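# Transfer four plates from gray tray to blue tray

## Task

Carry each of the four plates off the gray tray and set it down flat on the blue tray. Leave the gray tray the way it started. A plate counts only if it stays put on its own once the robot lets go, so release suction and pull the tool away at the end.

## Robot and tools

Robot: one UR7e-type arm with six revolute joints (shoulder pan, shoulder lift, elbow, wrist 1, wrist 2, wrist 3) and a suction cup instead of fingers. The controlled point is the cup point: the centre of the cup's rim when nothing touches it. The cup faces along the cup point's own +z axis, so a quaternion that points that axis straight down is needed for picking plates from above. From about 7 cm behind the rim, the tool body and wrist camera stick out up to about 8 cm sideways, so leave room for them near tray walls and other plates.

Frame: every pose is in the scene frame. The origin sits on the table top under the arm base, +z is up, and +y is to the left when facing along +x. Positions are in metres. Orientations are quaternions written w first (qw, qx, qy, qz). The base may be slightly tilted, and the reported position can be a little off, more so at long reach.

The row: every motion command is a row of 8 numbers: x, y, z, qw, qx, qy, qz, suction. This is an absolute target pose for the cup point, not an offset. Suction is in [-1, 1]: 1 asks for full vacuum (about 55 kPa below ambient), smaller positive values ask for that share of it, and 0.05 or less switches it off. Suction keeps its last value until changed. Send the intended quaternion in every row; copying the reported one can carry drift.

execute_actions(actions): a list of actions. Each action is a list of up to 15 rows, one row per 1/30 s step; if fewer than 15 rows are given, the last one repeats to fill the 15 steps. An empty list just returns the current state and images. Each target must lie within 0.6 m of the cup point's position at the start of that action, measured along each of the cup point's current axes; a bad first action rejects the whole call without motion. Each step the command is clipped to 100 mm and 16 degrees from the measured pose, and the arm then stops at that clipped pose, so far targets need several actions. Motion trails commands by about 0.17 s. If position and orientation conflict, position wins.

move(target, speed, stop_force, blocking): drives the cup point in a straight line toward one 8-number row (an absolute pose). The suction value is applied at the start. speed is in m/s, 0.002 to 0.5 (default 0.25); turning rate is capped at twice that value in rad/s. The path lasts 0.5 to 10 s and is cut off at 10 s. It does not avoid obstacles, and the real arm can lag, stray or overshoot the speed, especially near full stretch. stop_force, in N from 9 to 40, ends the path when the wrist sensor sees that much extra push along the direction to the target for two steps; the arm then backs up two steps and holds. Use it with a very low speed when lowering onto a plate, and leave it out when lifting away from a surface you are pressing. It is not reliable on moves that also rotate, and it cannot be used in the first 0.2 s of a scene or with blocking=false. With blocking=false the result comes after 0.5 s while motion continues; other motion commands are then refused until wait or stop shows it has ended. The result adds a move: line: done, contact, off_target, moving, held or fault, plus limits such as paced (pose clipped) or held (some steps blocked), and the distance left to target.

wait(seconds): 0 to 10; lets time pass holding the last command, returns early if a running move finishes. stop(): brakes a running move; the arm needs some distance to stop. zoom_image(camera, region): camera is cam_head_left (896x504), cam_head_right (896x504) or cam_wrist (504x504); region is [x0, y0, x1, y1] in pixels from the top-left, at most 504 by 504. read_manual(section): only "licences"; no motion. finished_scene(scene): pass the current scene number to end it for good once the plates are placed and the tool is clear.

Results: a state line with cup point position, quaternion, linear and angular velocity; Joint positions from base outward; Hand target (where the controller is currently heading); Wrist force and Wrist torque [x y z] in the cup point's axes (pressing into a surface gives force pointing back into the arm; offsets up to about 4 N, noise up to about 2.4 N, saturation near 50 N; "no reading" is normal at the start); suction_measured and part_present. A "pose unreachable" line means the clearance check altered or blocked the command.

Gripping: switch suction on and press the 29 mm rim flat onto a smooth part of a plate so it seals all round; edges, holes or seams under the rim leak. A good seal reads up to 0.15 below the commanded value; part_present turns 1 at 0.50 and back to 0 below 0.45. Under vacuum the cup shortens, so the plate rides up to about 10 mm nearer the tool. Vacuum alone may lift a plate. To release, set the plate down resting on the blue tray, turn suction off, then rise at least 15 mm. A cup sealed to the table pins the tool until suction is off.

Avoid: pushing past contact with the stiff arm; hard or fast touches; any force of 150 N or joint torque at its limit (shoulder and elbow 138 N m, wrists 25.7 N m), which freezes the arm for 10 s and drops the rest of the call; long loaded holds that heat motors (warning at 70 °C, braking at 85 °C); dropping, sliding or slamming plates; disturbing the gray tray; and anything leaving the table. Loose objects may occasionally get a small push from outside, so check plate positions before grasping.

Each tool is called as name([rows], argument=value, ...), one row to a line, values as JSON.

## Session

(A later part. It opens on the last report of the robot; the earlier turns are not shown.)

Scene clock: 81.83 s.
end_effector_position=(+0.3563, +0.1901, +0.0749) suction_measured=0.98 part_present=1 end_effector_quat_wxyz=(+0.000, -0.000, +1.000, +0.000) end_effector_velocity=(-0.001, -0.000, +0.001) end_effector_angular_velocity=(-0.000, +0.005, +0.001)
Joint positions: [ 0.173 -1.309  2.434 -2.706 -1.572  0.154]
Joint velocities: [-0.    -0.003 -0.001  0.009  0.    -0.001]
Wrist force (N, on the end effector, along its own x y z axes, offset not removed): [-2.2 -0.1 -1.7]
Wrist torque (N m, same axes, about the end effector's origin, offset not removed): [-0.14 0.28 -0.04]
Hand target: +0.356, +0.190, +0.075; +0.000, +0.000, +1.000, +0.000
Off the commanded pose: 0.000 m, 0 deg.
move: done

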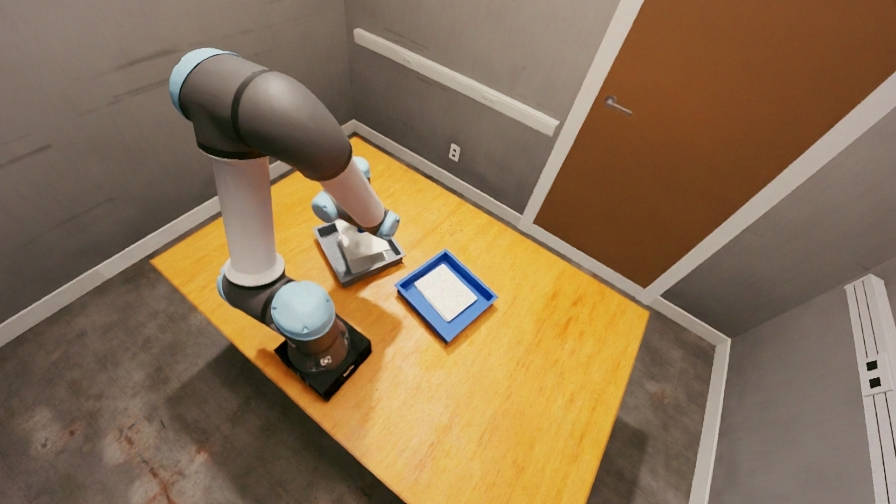

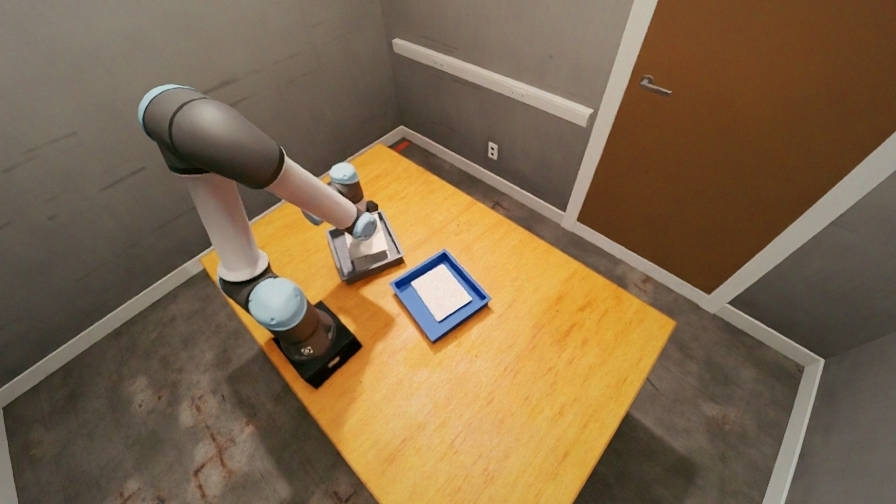

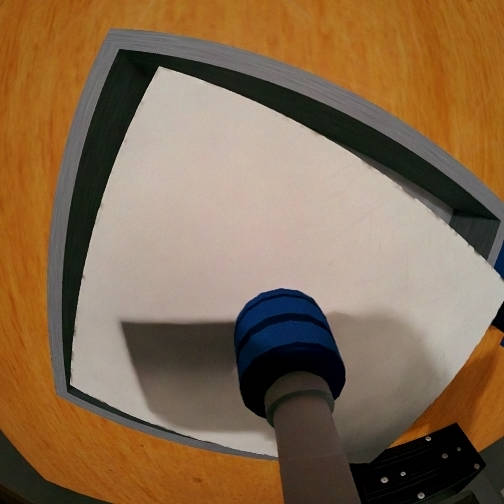

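One remains below.

move(target=[0.395,-0.128,0.075,0,-0.122,0.9925,0,1], speed=0.35)

move(target=[0.395,-0.128,0.0141,0,-0.122,0.9925,0,1], speed=0.08)

execute_actions([
  [[0.395,-0.128,0.0141,0,-0.122,0.9925,0,0]],
])

move(target=[0.395,-0.128,0.075,0,-0.122,0.9925,0,0])

move(target=[0.3565,0.19,0.075,0,0,1,0,0], speed=0.4)

move(target=[0.3565,0.19,0.006,0,0,1,0,1], speed=0.08)

wait(seconds=1.5)

Scene clock: 89.47 s.
end_effector_position=(+0.3943, -0.1289, +0.0751) suction_measured=0.98 part_present=1 end_effector_quat_wxyz=(-0.001, -0.122, +0.993, -0.002) end_effector_velocity=(+0.001, -0.002, -0.000) end_effector_angular_velocity=(+0.002, -0.001, +0.003)
Joint positions: [-0.626 -1.294  2.404 -2.691 -1.567 -0.889]
Joint velocities: [-0.003  0.002 -0.004  0.002  0.002 -0.007]
Wrist force (N, on the end effector, along its own x y z axes, offset not removed): [-0.9 1.5 -0.2]
Wrist torque (N m, same axes, about the end effector's origin, offset not removed): [0.12 0.23 -0.05]
Hand target: +0.394, -0.129, +0.075; -0.001, -0.122, +0.993, -0.002
Off the commanded pose: 0.001 m, 0 deg.
move: done

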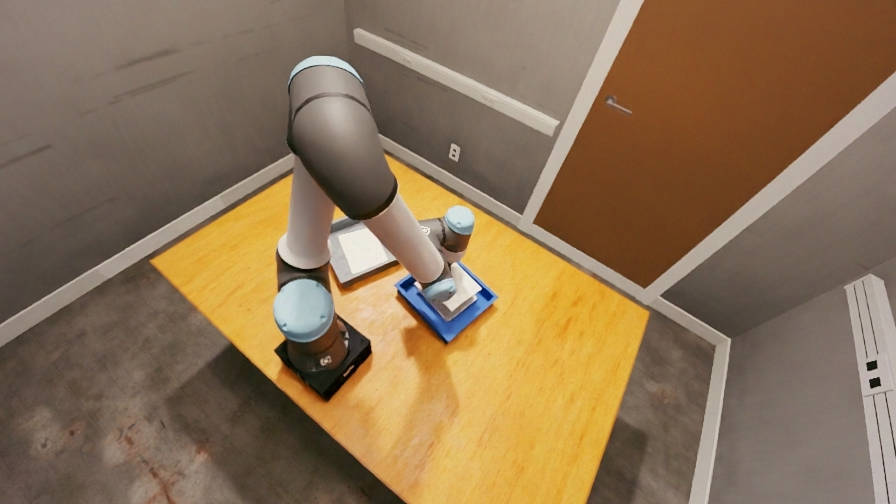

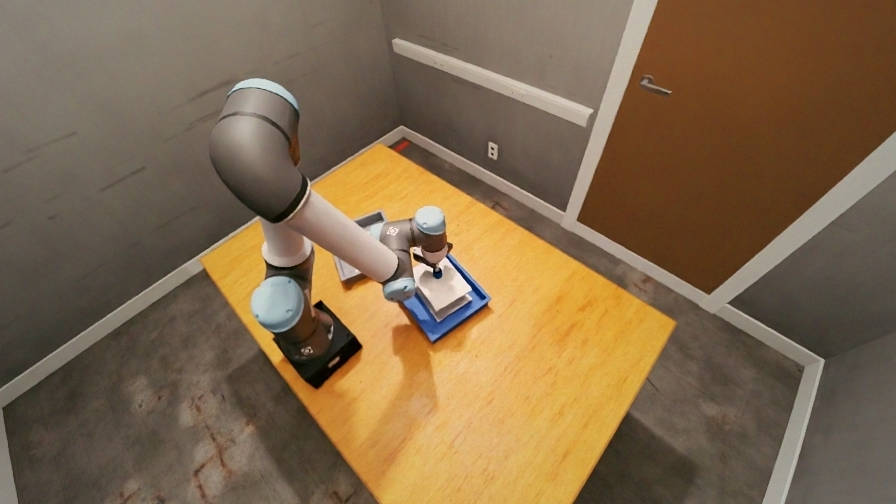

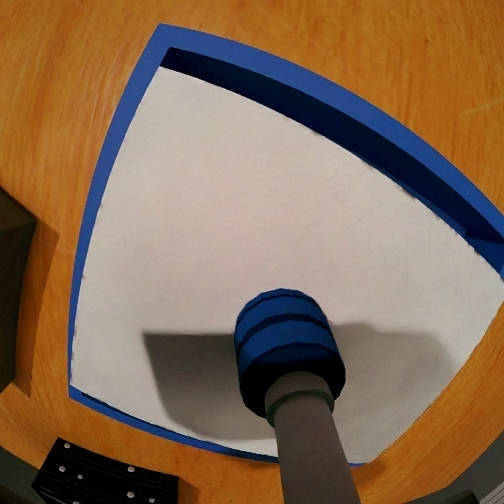

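Scene clock: 90.67 s.
end_effector_position=(+0.3950, -0.1280, +0.0142) suction_measured=0.98 part_present=1 end_effector_quat_wxyz=(-0.000, -0.122, +0.993, +0.000) end_effector_velocity=(+0.001, -0.001, -0.002) end_effector_angular_velocity=(-0.002, -0.002, +0.000)
Joint positions: [-0.624 -1.091  2.415 -2.903 -1.564 -0.887]
Joint velocities: [ 0.     0.008 -0.002 -0.009 -0.    -0.   ]
Wrist force (N, on the end effector, along its own x y z axes, offset not removed): [-0.1 0.7 1.0]
Wrist torque (N m, same axes, about the end effector's origin, offset not removed): [0.00 0.00 0.00]
Hand target: +0.395, -0.128, +0.014; -0.000, -0.122, +0.993, +0.000
Off the commanded pose: 0.000 m, 0 deg.
move: done

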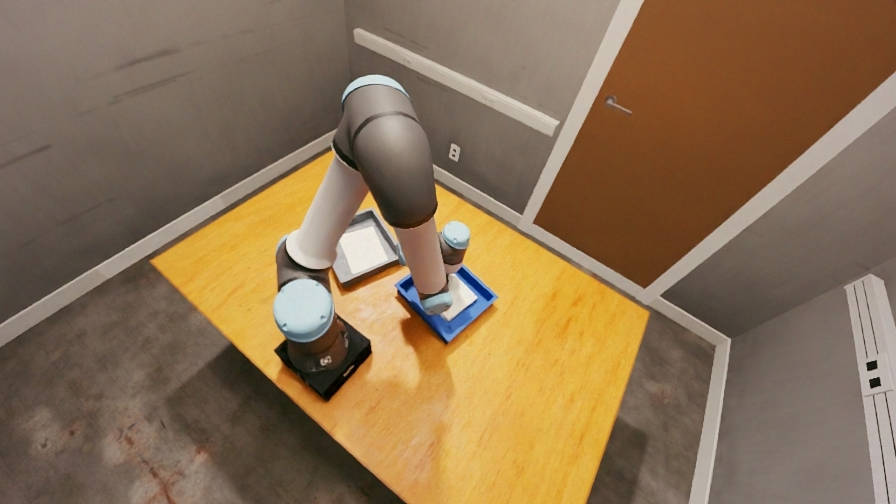

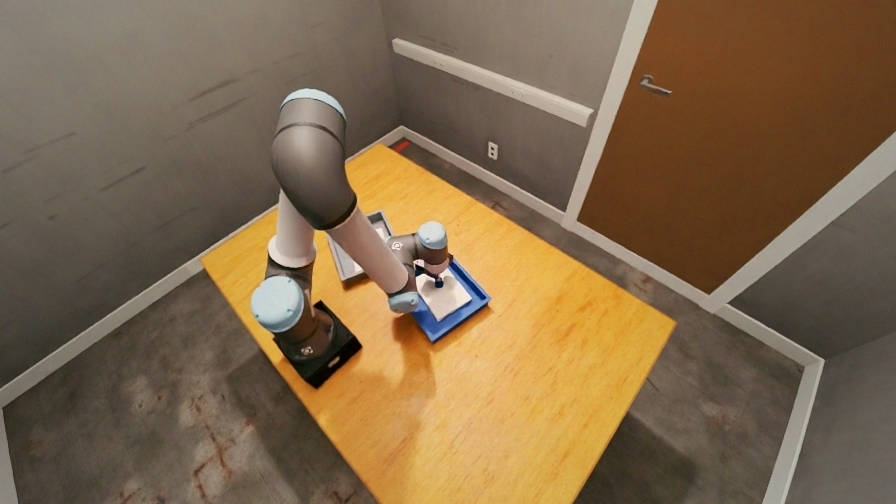

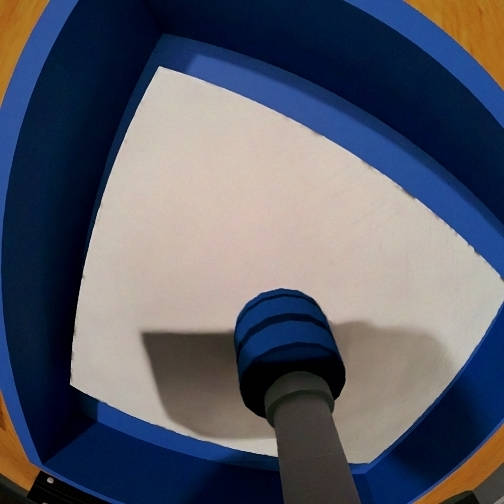

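Scene clock: 91.17 s.
end_effector_position=(+0.3951, -0.1280, +0.0141) suction_measured=0.00 part_present=0 end_effector_quat_wxyz=(+0.000, -0.122, +0.993, -0.000) end_effector_velocity=(-0.001, +0.000, -0.000) end_effector_angular_velocity=(+0.001, +0.001, -0.001)
Joint positions: [-0.624 -1.091  2.415 -2.904 -1.564 -0.887]
Joint velocities: [-0.001 -0.     0.001  0.001  0.     0.   ]
Wrist force (N, on the end effector, along its own x y z axes, offset not removed): [-2.1 1.8 -7.9]
Wrist torque (N m, same axes, about the end effector's origin, offset not removed): [0.11 0.30 -0.04]
Hand target: +0.395, -0.128, +0.014; -0.000, -0.122, +0.993, +0.000
Off the commanded pose: 0.000 m, 0 deg.

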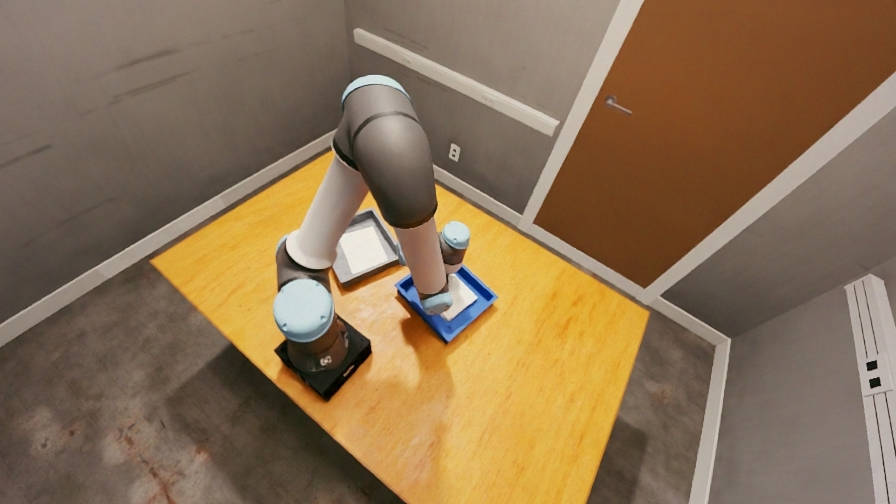

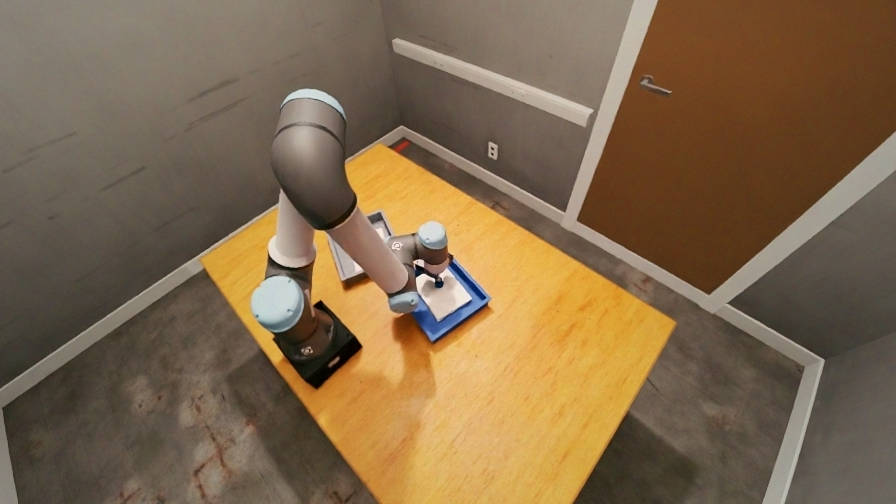

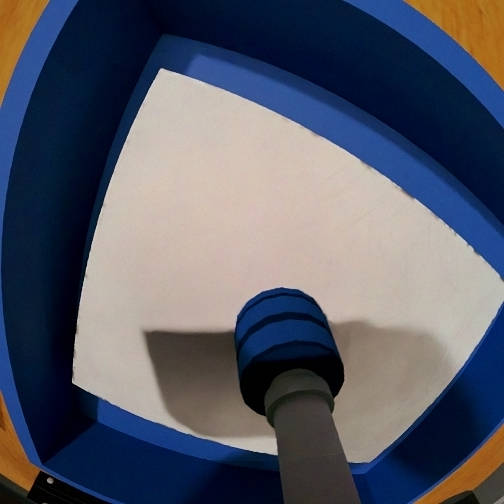

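Scene clock: 92.10 s.
end_effector_position=(+0.3949, -0.1279, +0.0749) suction_measured=0.00 part_present=0 end_effector_quat_wxyz=(+0.000, -0.122, +0.993, -0.000) end_effector_velocity=(-0.000, -0.001, +0.002) end_effector_angular_velocity=(-0.000, +0.001, -0.001)
Joint positions: [-0.625 -1.293  2.403 -2.69  -1.564 -0.888]
Joint velocities: [-0.001 -0.006 -0.002  0.009 -0.001 -0.   ]
Wrist force (N, on the end effector, along its own x y z axes, offset not removed): [0.7 0.4 0.6]
Wrist torque (N m, same axes, about the end effector's origin, offset not removed): [-0.09 -0.01 -0.05]
Hand target: +0.395, -0.128, +0.075; +0.000, -0.122, +0.993, -0.000
Off the commanded pose: 0.000 m, 0 deg.
move: done

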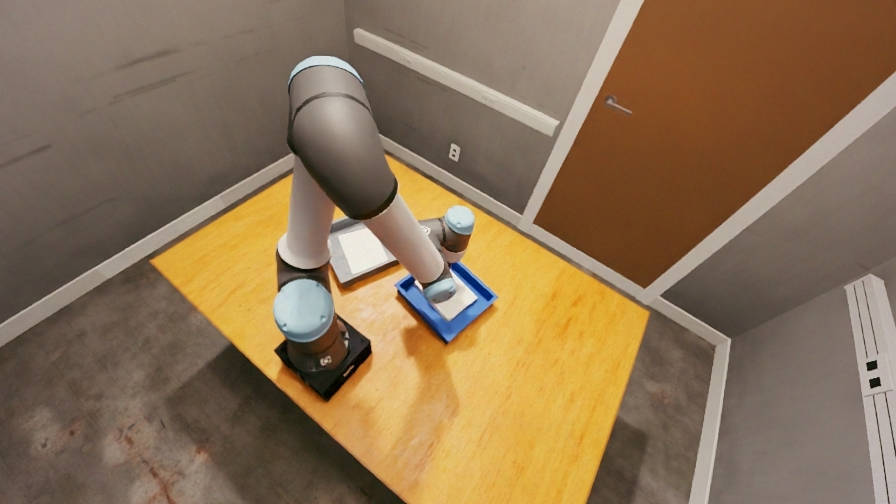

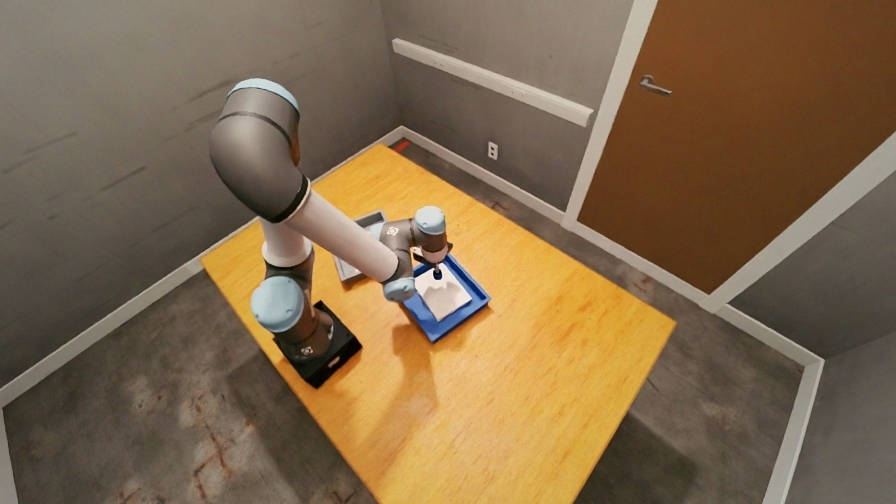

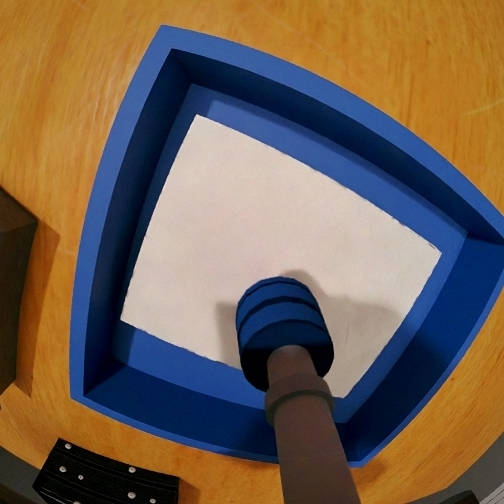

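Scene clock: 93.60 s.
end_effector_position=(+0.3571, +0.1909, +0.0750) suction_measured=0.00 part_present=0 end_effector_quat_wxyz=(+0.001, -0.000, +1.000, +0.002) end_effector_velocity=(+0.001, +0.002, -0.000) end_effector_angular_velocity=(-0.004, +0.002, -0.004)
Joint positions: [ 0.173 -1.308  2.432 -2.707 -1.569  0.154]
Joint velocities: [ 0.007  0.003 -0.006  0.005 -0.004  0.01 ]
Wrist force (N, on the end effector, along its own x y z axes, offset not removed): [-1.3 1.9 2.2]
Wrist torque (N m, same axes, about the end effector's origin, offset not removed): [0.19 0.10 -0.04]
Hand target: +0.357, +0.191, +0.075; +0.000, +0.000, +1.000, +0.002
Off the commanded pose: 0.001 m, 0 deg.
move: done

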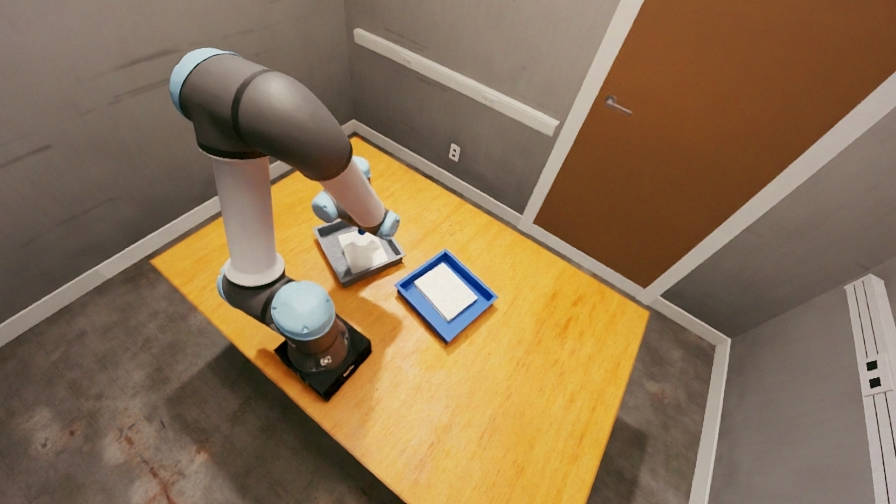

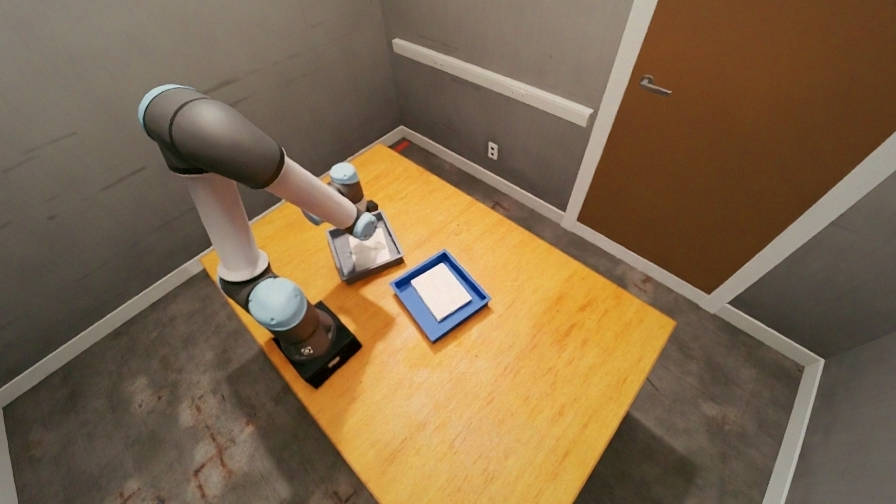

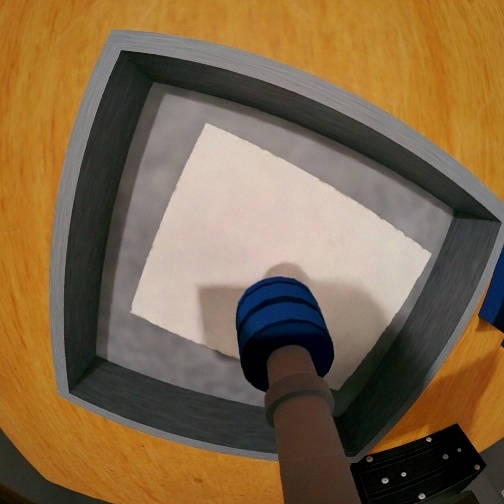

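Scene clock: 94.90 s.
end_effector_position=(+0.3566, +0.1900, +0.0061) suction_measured=0.53 part_present=1 end_effector_quat_wxyz=(-0.000, -0.000, +1.000, -0.000) end_effector_velocity=(+0.000, +0.000, -0.003) end_effector_angular_velocity=(-0.000, +0.001, +0.001)
Joint positions: [ 0.173 -1.07   2.445 -2.957 -1.572  0.154]
Joint velocities: [ 0.     0.01  -0.001 -0.007 -0.    -0.001]
Wrist force (N, on the end effector, along its own x y z axes, offset not removed): [-1.7 2.9 1.6]
Wrist torque (N m, same axes, about the end effector's origin, offset not removed): [0.29 0.24 0.05]
Hand target: +0.357, +0.190, +0.006; -0.000, -0.000, +1.000, -0.000
Off the commanded pose: 0.000 m, 0 deg.
move: done

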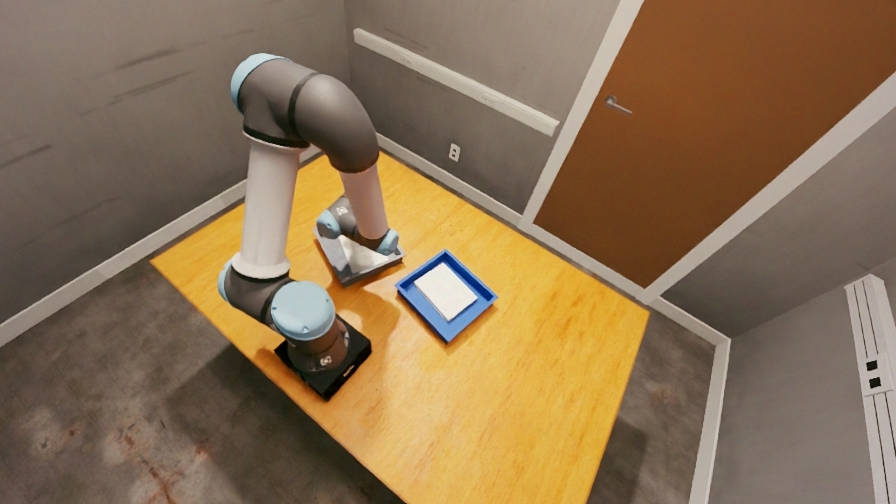

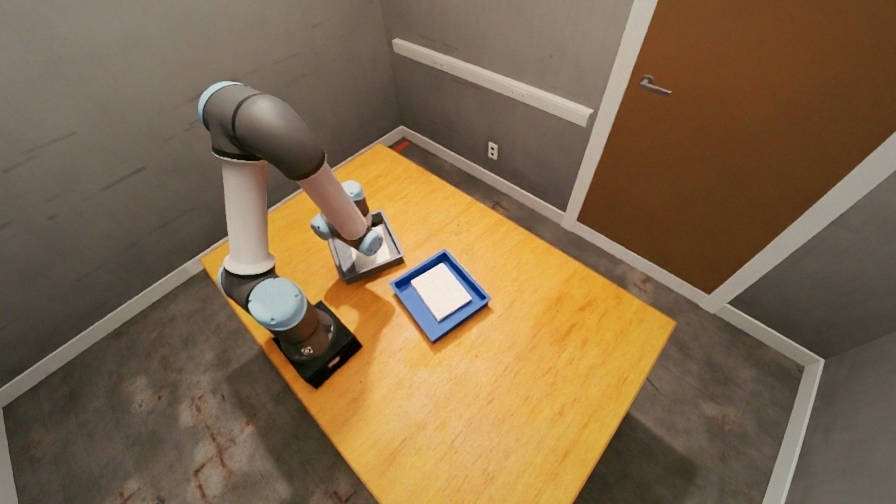

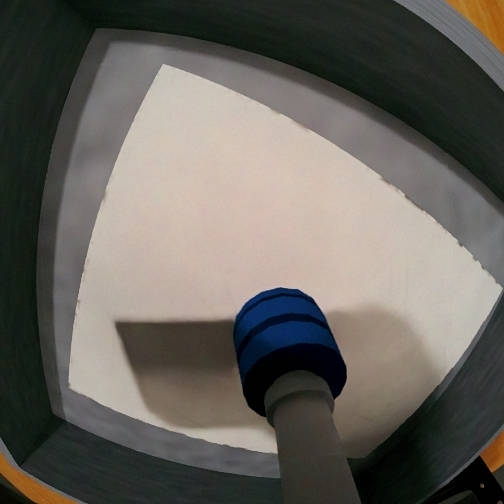

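Scene clock: 96.40 s.
end_effector_position=(+0.3566, +0.1900, +0.0059) suction_measured=0.99 part_present=1 end_effector_quat_wxyz=(-0.000, -0.000, +1.000, -0.000) end_effector_velocity=(+0.000, -0.000, -0.000) end_effector_angular_velocity=(-0.000, +0.001, -0.000)
Joint positions: [ 0.173 -1.069  2.445 -2.958 -1.572  0.154]
Joint velocities: [-0.     0.001 -0.     0.     0.     0.   ]
Wrist force (N, on the end effector, along its own x y z axes, offset not removed): [-2.3 0.3 2.1]
Wrist torque (N m, same axes, about the end effector's origin, offset not removed): [-0.14 0.41 0.02]
Hand target: +0.357, +0.190, +0.006; -0.000, -0.000, +1.000, -0.000
Off the commanded pose: 0.000 m, 0 deg.
wait: 1.50 s; at rest by 0.17 s

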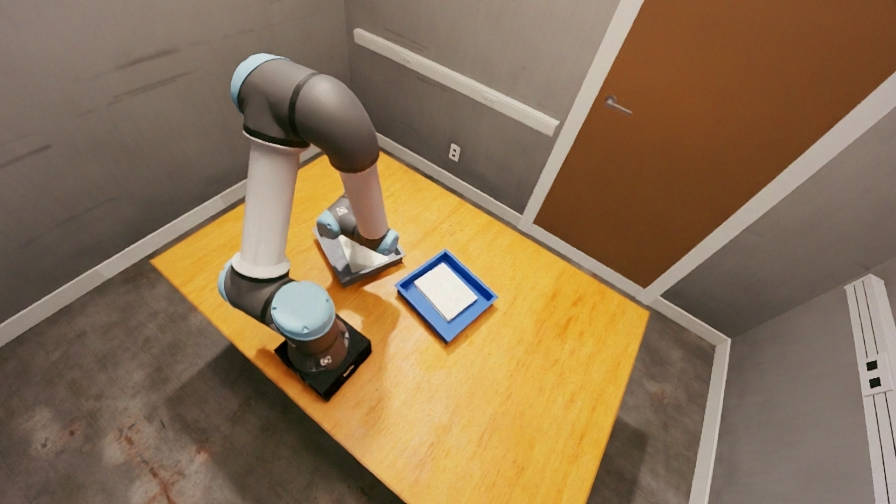

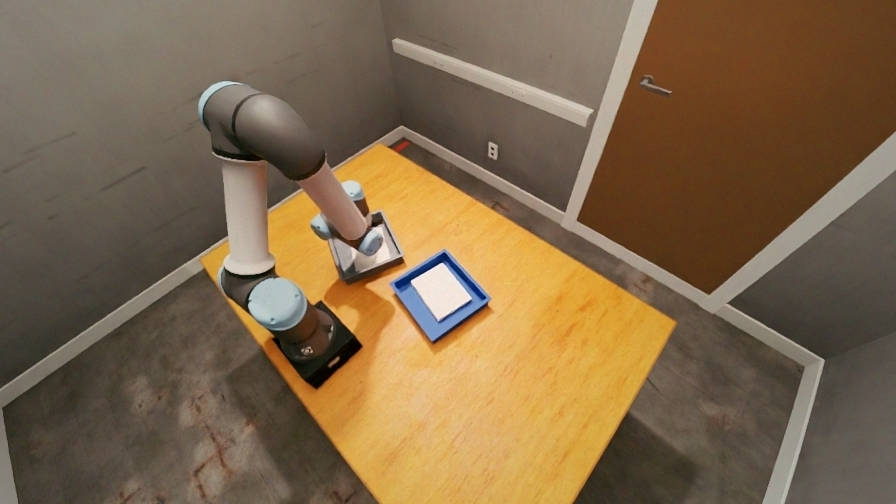

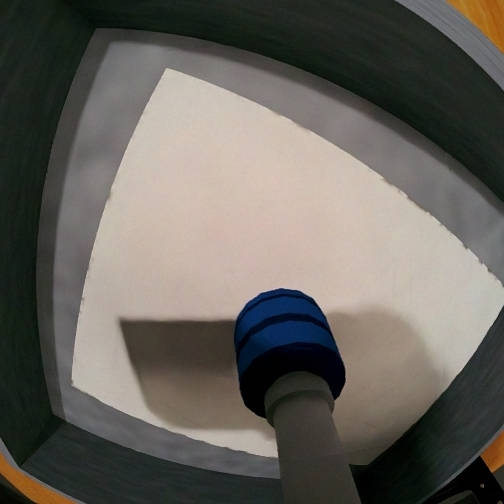

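move(target=[0.3565,0.19,0.075,0,0,1,0,1], speed=0.15)

move(target=[0.395,-0.128,0.075,0,-0.13,0.9915,0,1], speed=0.35)

move(target=[0.395,-0.128,0.0203,0,-0.13,0.9915,0,1], speed=0.08)

execute_actions([
  [[0.395,-0.128,0.0203,0,-0.13,0.9915,0,0]],
])

move(target=[0.395,-0.128,0.2,0,-0.13,0.9915,0,0])

Scene clock: 102.87 s.
end_effector_position=(+0.3563, +0.1901, +0.0749) suction_measured=0.98 part_present=1 end_effector_quat_wxyz=(+0.000, -0.000, +1.000, +0.000) end_effector_velocity=(+0.000, -0.000, +0.002) end_effector_angular_velocity=(-0.000, +0.001, +0.000)
Joint positions: [ 0.173 -1.309  2.434 -2.706 -1.572  0.154]
Joint velocities: [-0.001 -0.007 -0.002  0.009 -0.    -0.001]
Wrist force (N, on the end effector, along its own x y z axes, offset not removed): [-2.3 -1.9 1.6]
Wrist torque (N m, same axes, about the end effector's origin, offset not removed): [-0.35 0.35 0.07]
Hand target: +0.356, +0.190, +0.075; +0.000, +0.000, +1.000, +0.000
Off the commanded pose: 0.000 m, 0 deg.
move: done

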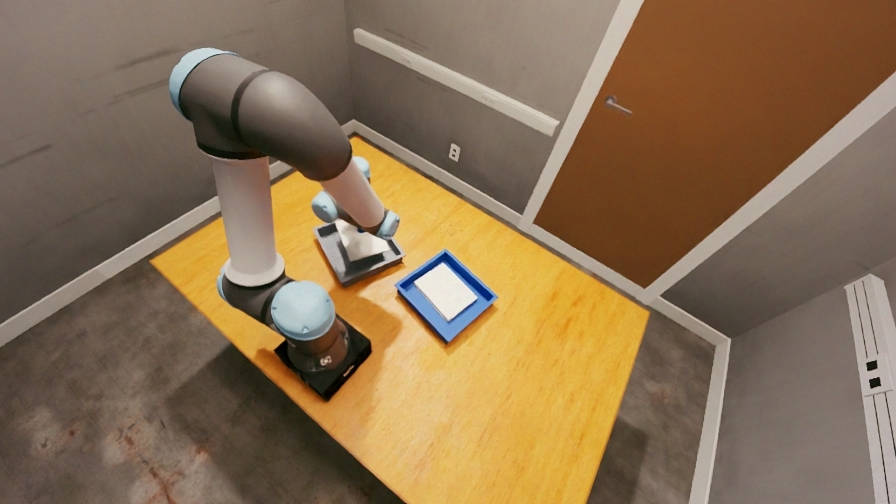

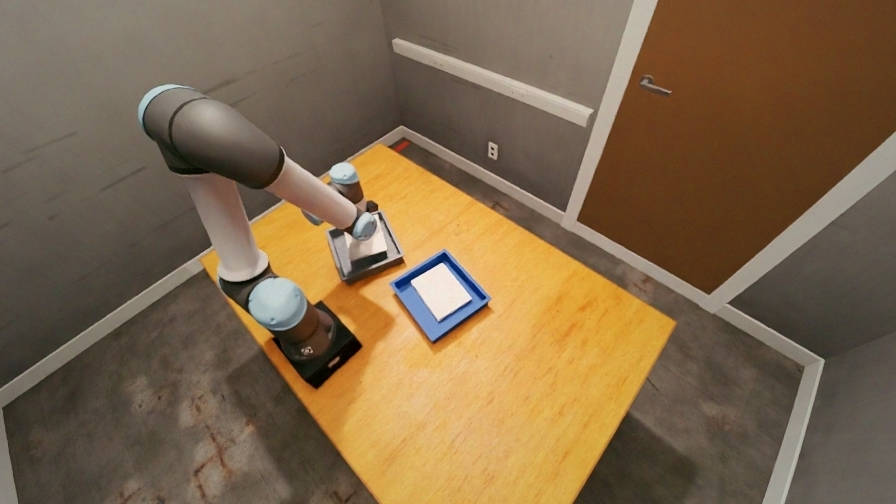

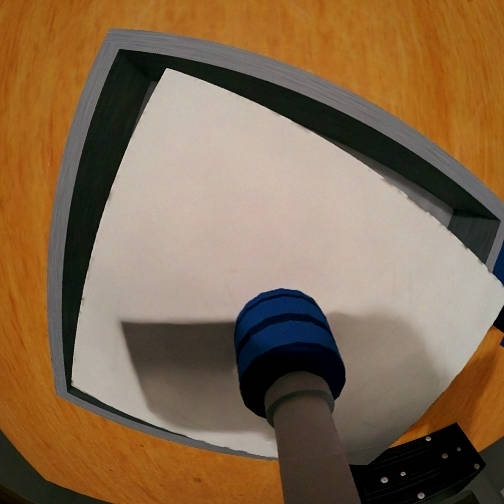

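Scene clock: 104.43 s.
end_effector_position=(+0.3943, -0.1289, +0.0751) suction_measured=1.00 part_present=1 end_effector_quat_wxyz=(-0.001, -0.130, +0.992, -0.002) end_effector_velocity=(+0.001, -0.002, -0.000) end_effector_angular_velocity=(+0.001, -0.001, +0.003)
Joint positions: [-0.626 -1.294  2.404 -2.691 -1.567 -0.905]
Joint velocities: [-0.004  0.003 -0.005  0.002  0.002 -0.006]
Wrist force (N, on the end effector, along its own x y z axes, offset not removed): [-1.3 1.2 2.1]
Wrist torque (N m, same axes, about the end effector's origin, offset not removed): [0.07 0.14 -0.02]
Hand target: +0.394, -0.129, +0.075; -0.001, -0.130, +0.992, -0.002
Off the commanded pose: 0.001 m, 0 deg.
move: done

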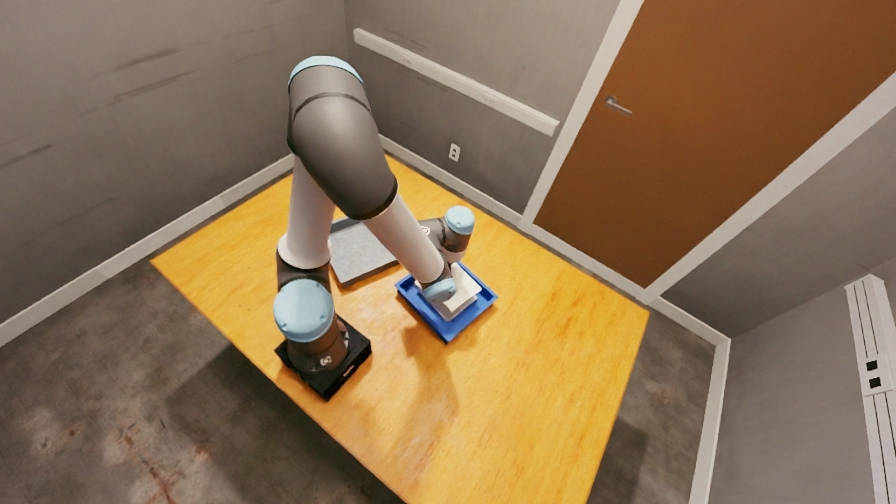

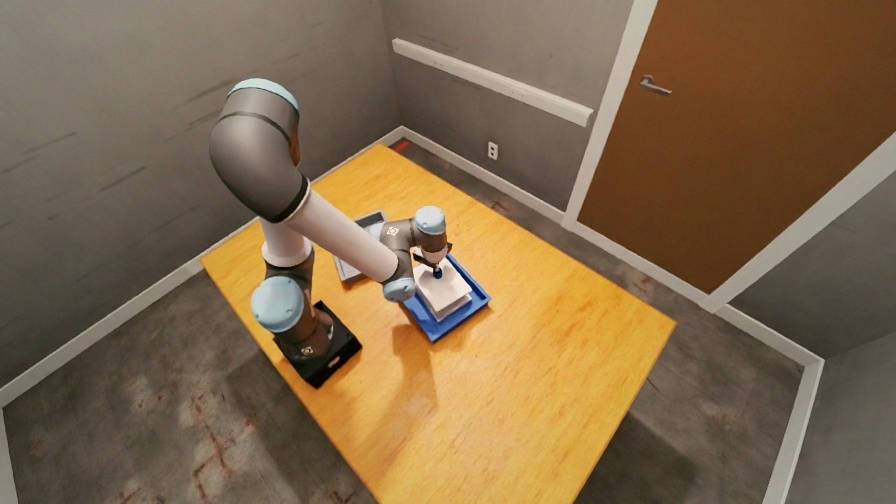

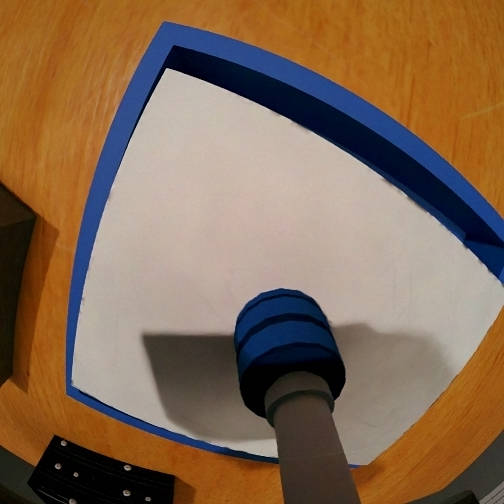

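Scene clock: 105.57 s.
end_effector_position=(+0.3950, -0.1280, +0.0204) suction_measured=0.98 part_present=1 end_effector_quat_wxyz=(-0.000, -0.130, +0.992, +0.000) end_effector_velocity=(+0.001, -0.001, -0.001) end_effector_angular_velocity=(-0.001, -0.002, -0.001)
Joint positions: [-0.624 -1.113  2.416 -2.882 -1.564 -0.904]
Joint velocities: [-0.001  0.006 -0.002 -0.007 -0.     0.001]
Wrist force (N, on the end effector, along its own x y z axes, offset not removed): [-1.2 -0.7 -0.1]
Wrist torque (N m, same axes, about the end effector's origin, offset not removed): [-0.24 0.17 0.07]
Hand target: +0.395, -0.128, +0.020; -0.000, -0.130, +0.992, +0.000
Off the commanded pose: 0.000 m, 0 deg.
move: done

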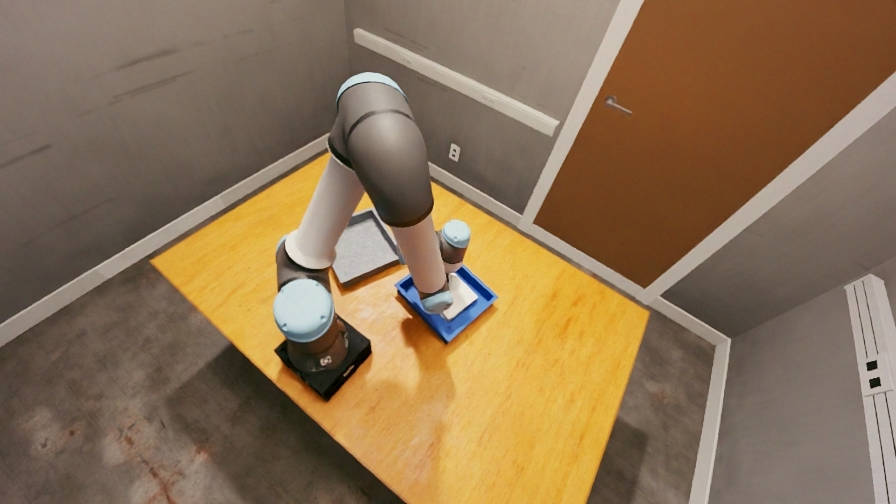

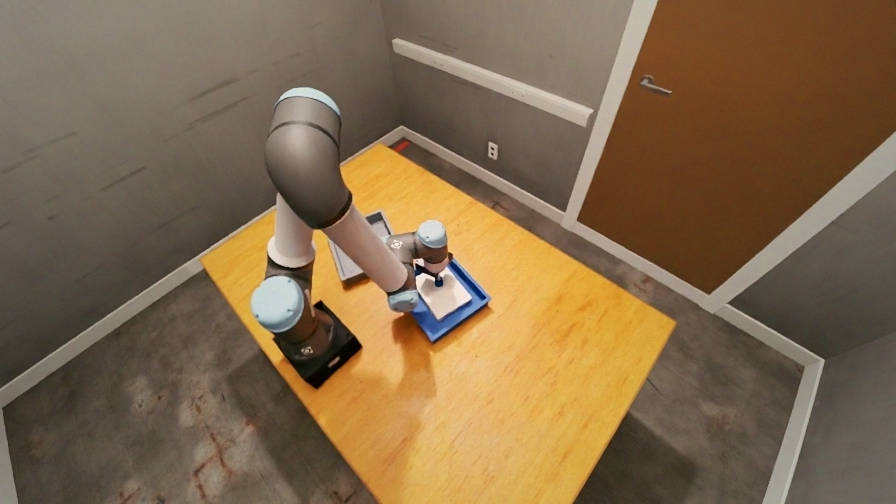

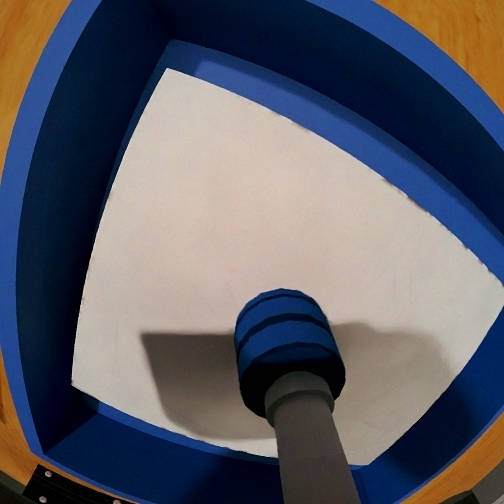

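Scene clock: 106.07 s.
end_effector_position=(+0.3951, -0.1281, +0.0203) suction_measured=0.00 part_present=0 end_effector_quat_wxyz=(+0.000, -0.130, +0.992, -0.000) end_effector_velocity=(-0.001, +0.001, -0.000) end_effector_angular_velocity=(+0.001, +0.002, +0.001)
Joint positions: [-0.624 -1.112  2.415 -2.883 -1.564 -0.904]
Joint velocities: [ 0.     0.     0.001  0.001  0.    -0.001]
Wrist force (N, on the end effector, along its own x y z axes, offset not removed): [0.1 0.7 -6.5]
Wrist torque (N m, same axes, about the end effector's origin, offset not removed): [-0.02 0.03 -0.03]
Hand target: +0.395, -0.128, +0.020; -0.000, -0.130, +0.992, +0.000
Off the commanded pose: 0.000 m, 0 deg.

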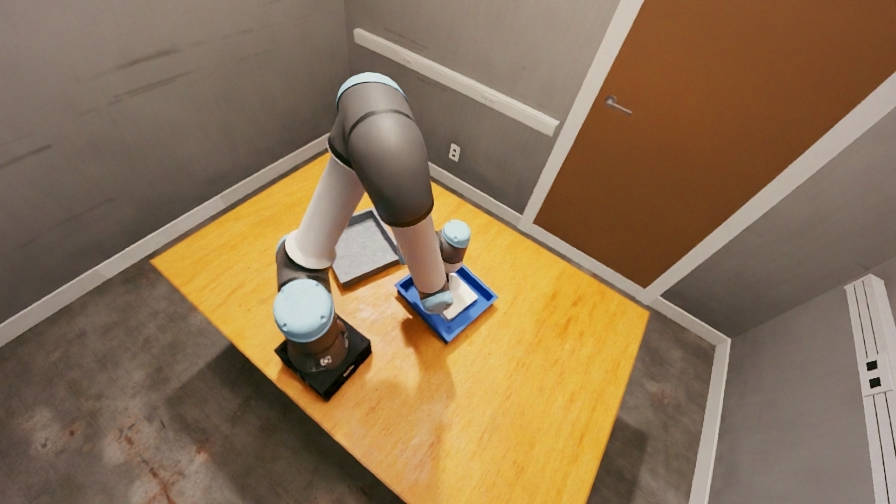

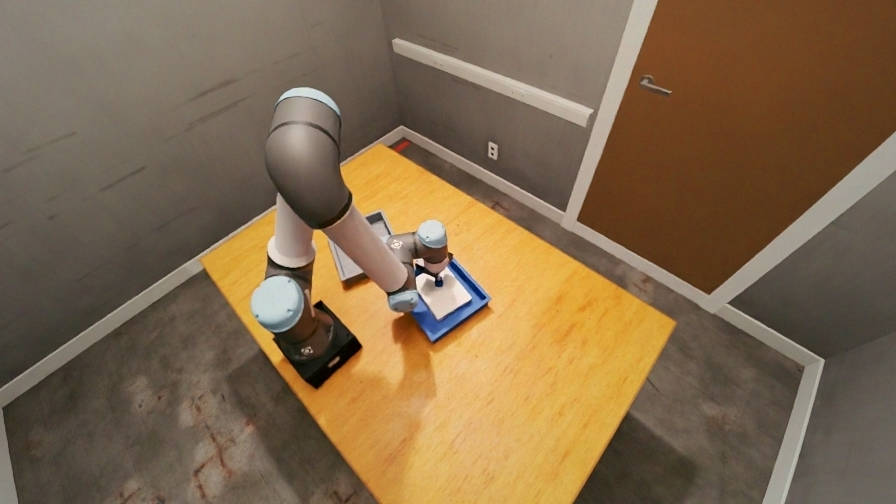

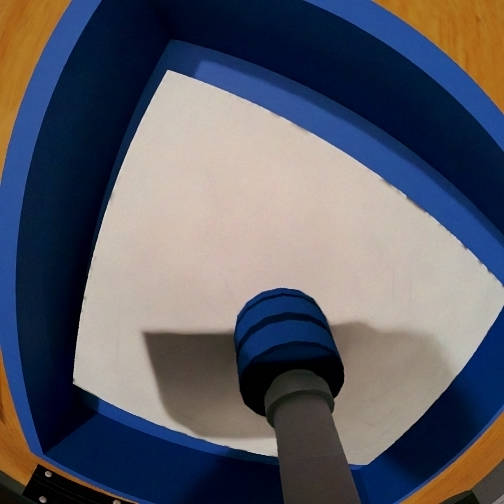

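Scene clock: 107.40 s.
end_effector_position=(+0.3947, -0.1277, +0.2001) suction_measured=0.00 part_present=0 end_effector_quat_wxyz=(+0.000, -0.130, +0.992, -0.000) end_effector_velocity=(-0.000, +0.000, +0.002) end_effector_angular_velocity=(+0.003, +0.003, -0.000)
Joint positions: [-0.627 -1.616  2.281 -2.245 -1.564 -0.907]
Joint velocities: [-0.001 -0.003 -0.004  0.011  0.    -0.   ]
Wrist force (N, on the end effector, along its own x y z axes, offset not removed): [-1.7 -0.3 -2.5]
Wrist torque (N m, same axes, about the end effector's origin, offset not removed): [-0.07 0.29 -0.08]
Hand target: +0.395, -0.128, +0.200; -0.000, -0.130, +0.992, -0.000
Off the commanded pose: 0.000 m, 0 deg.
move: done

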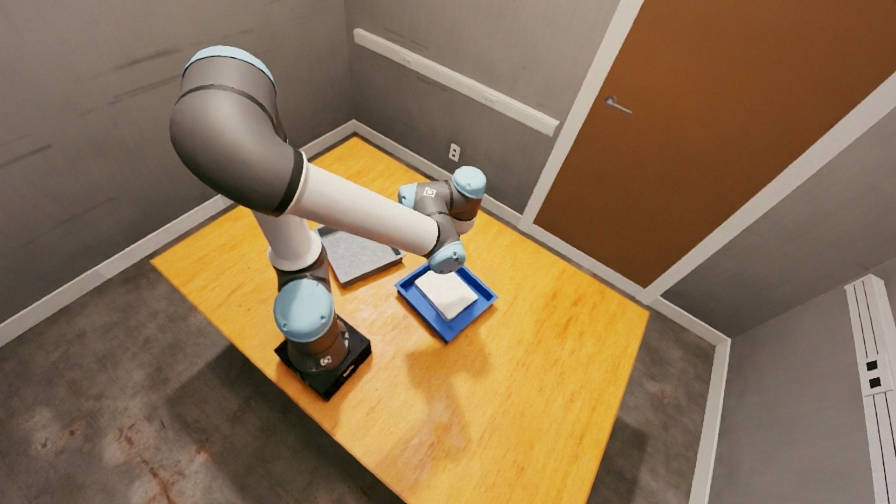

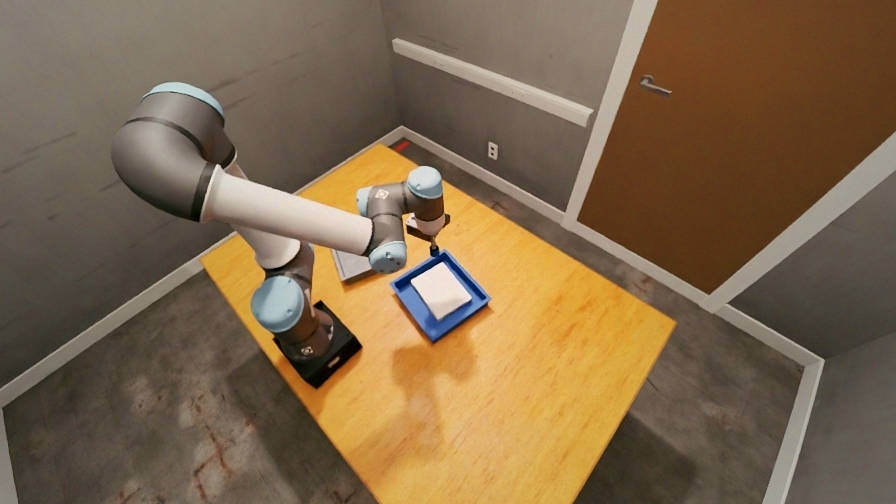

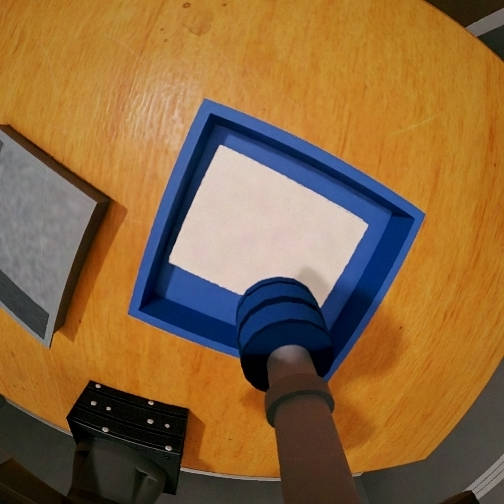

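finished_scene(scene=1)

The scene is finished: the task was done.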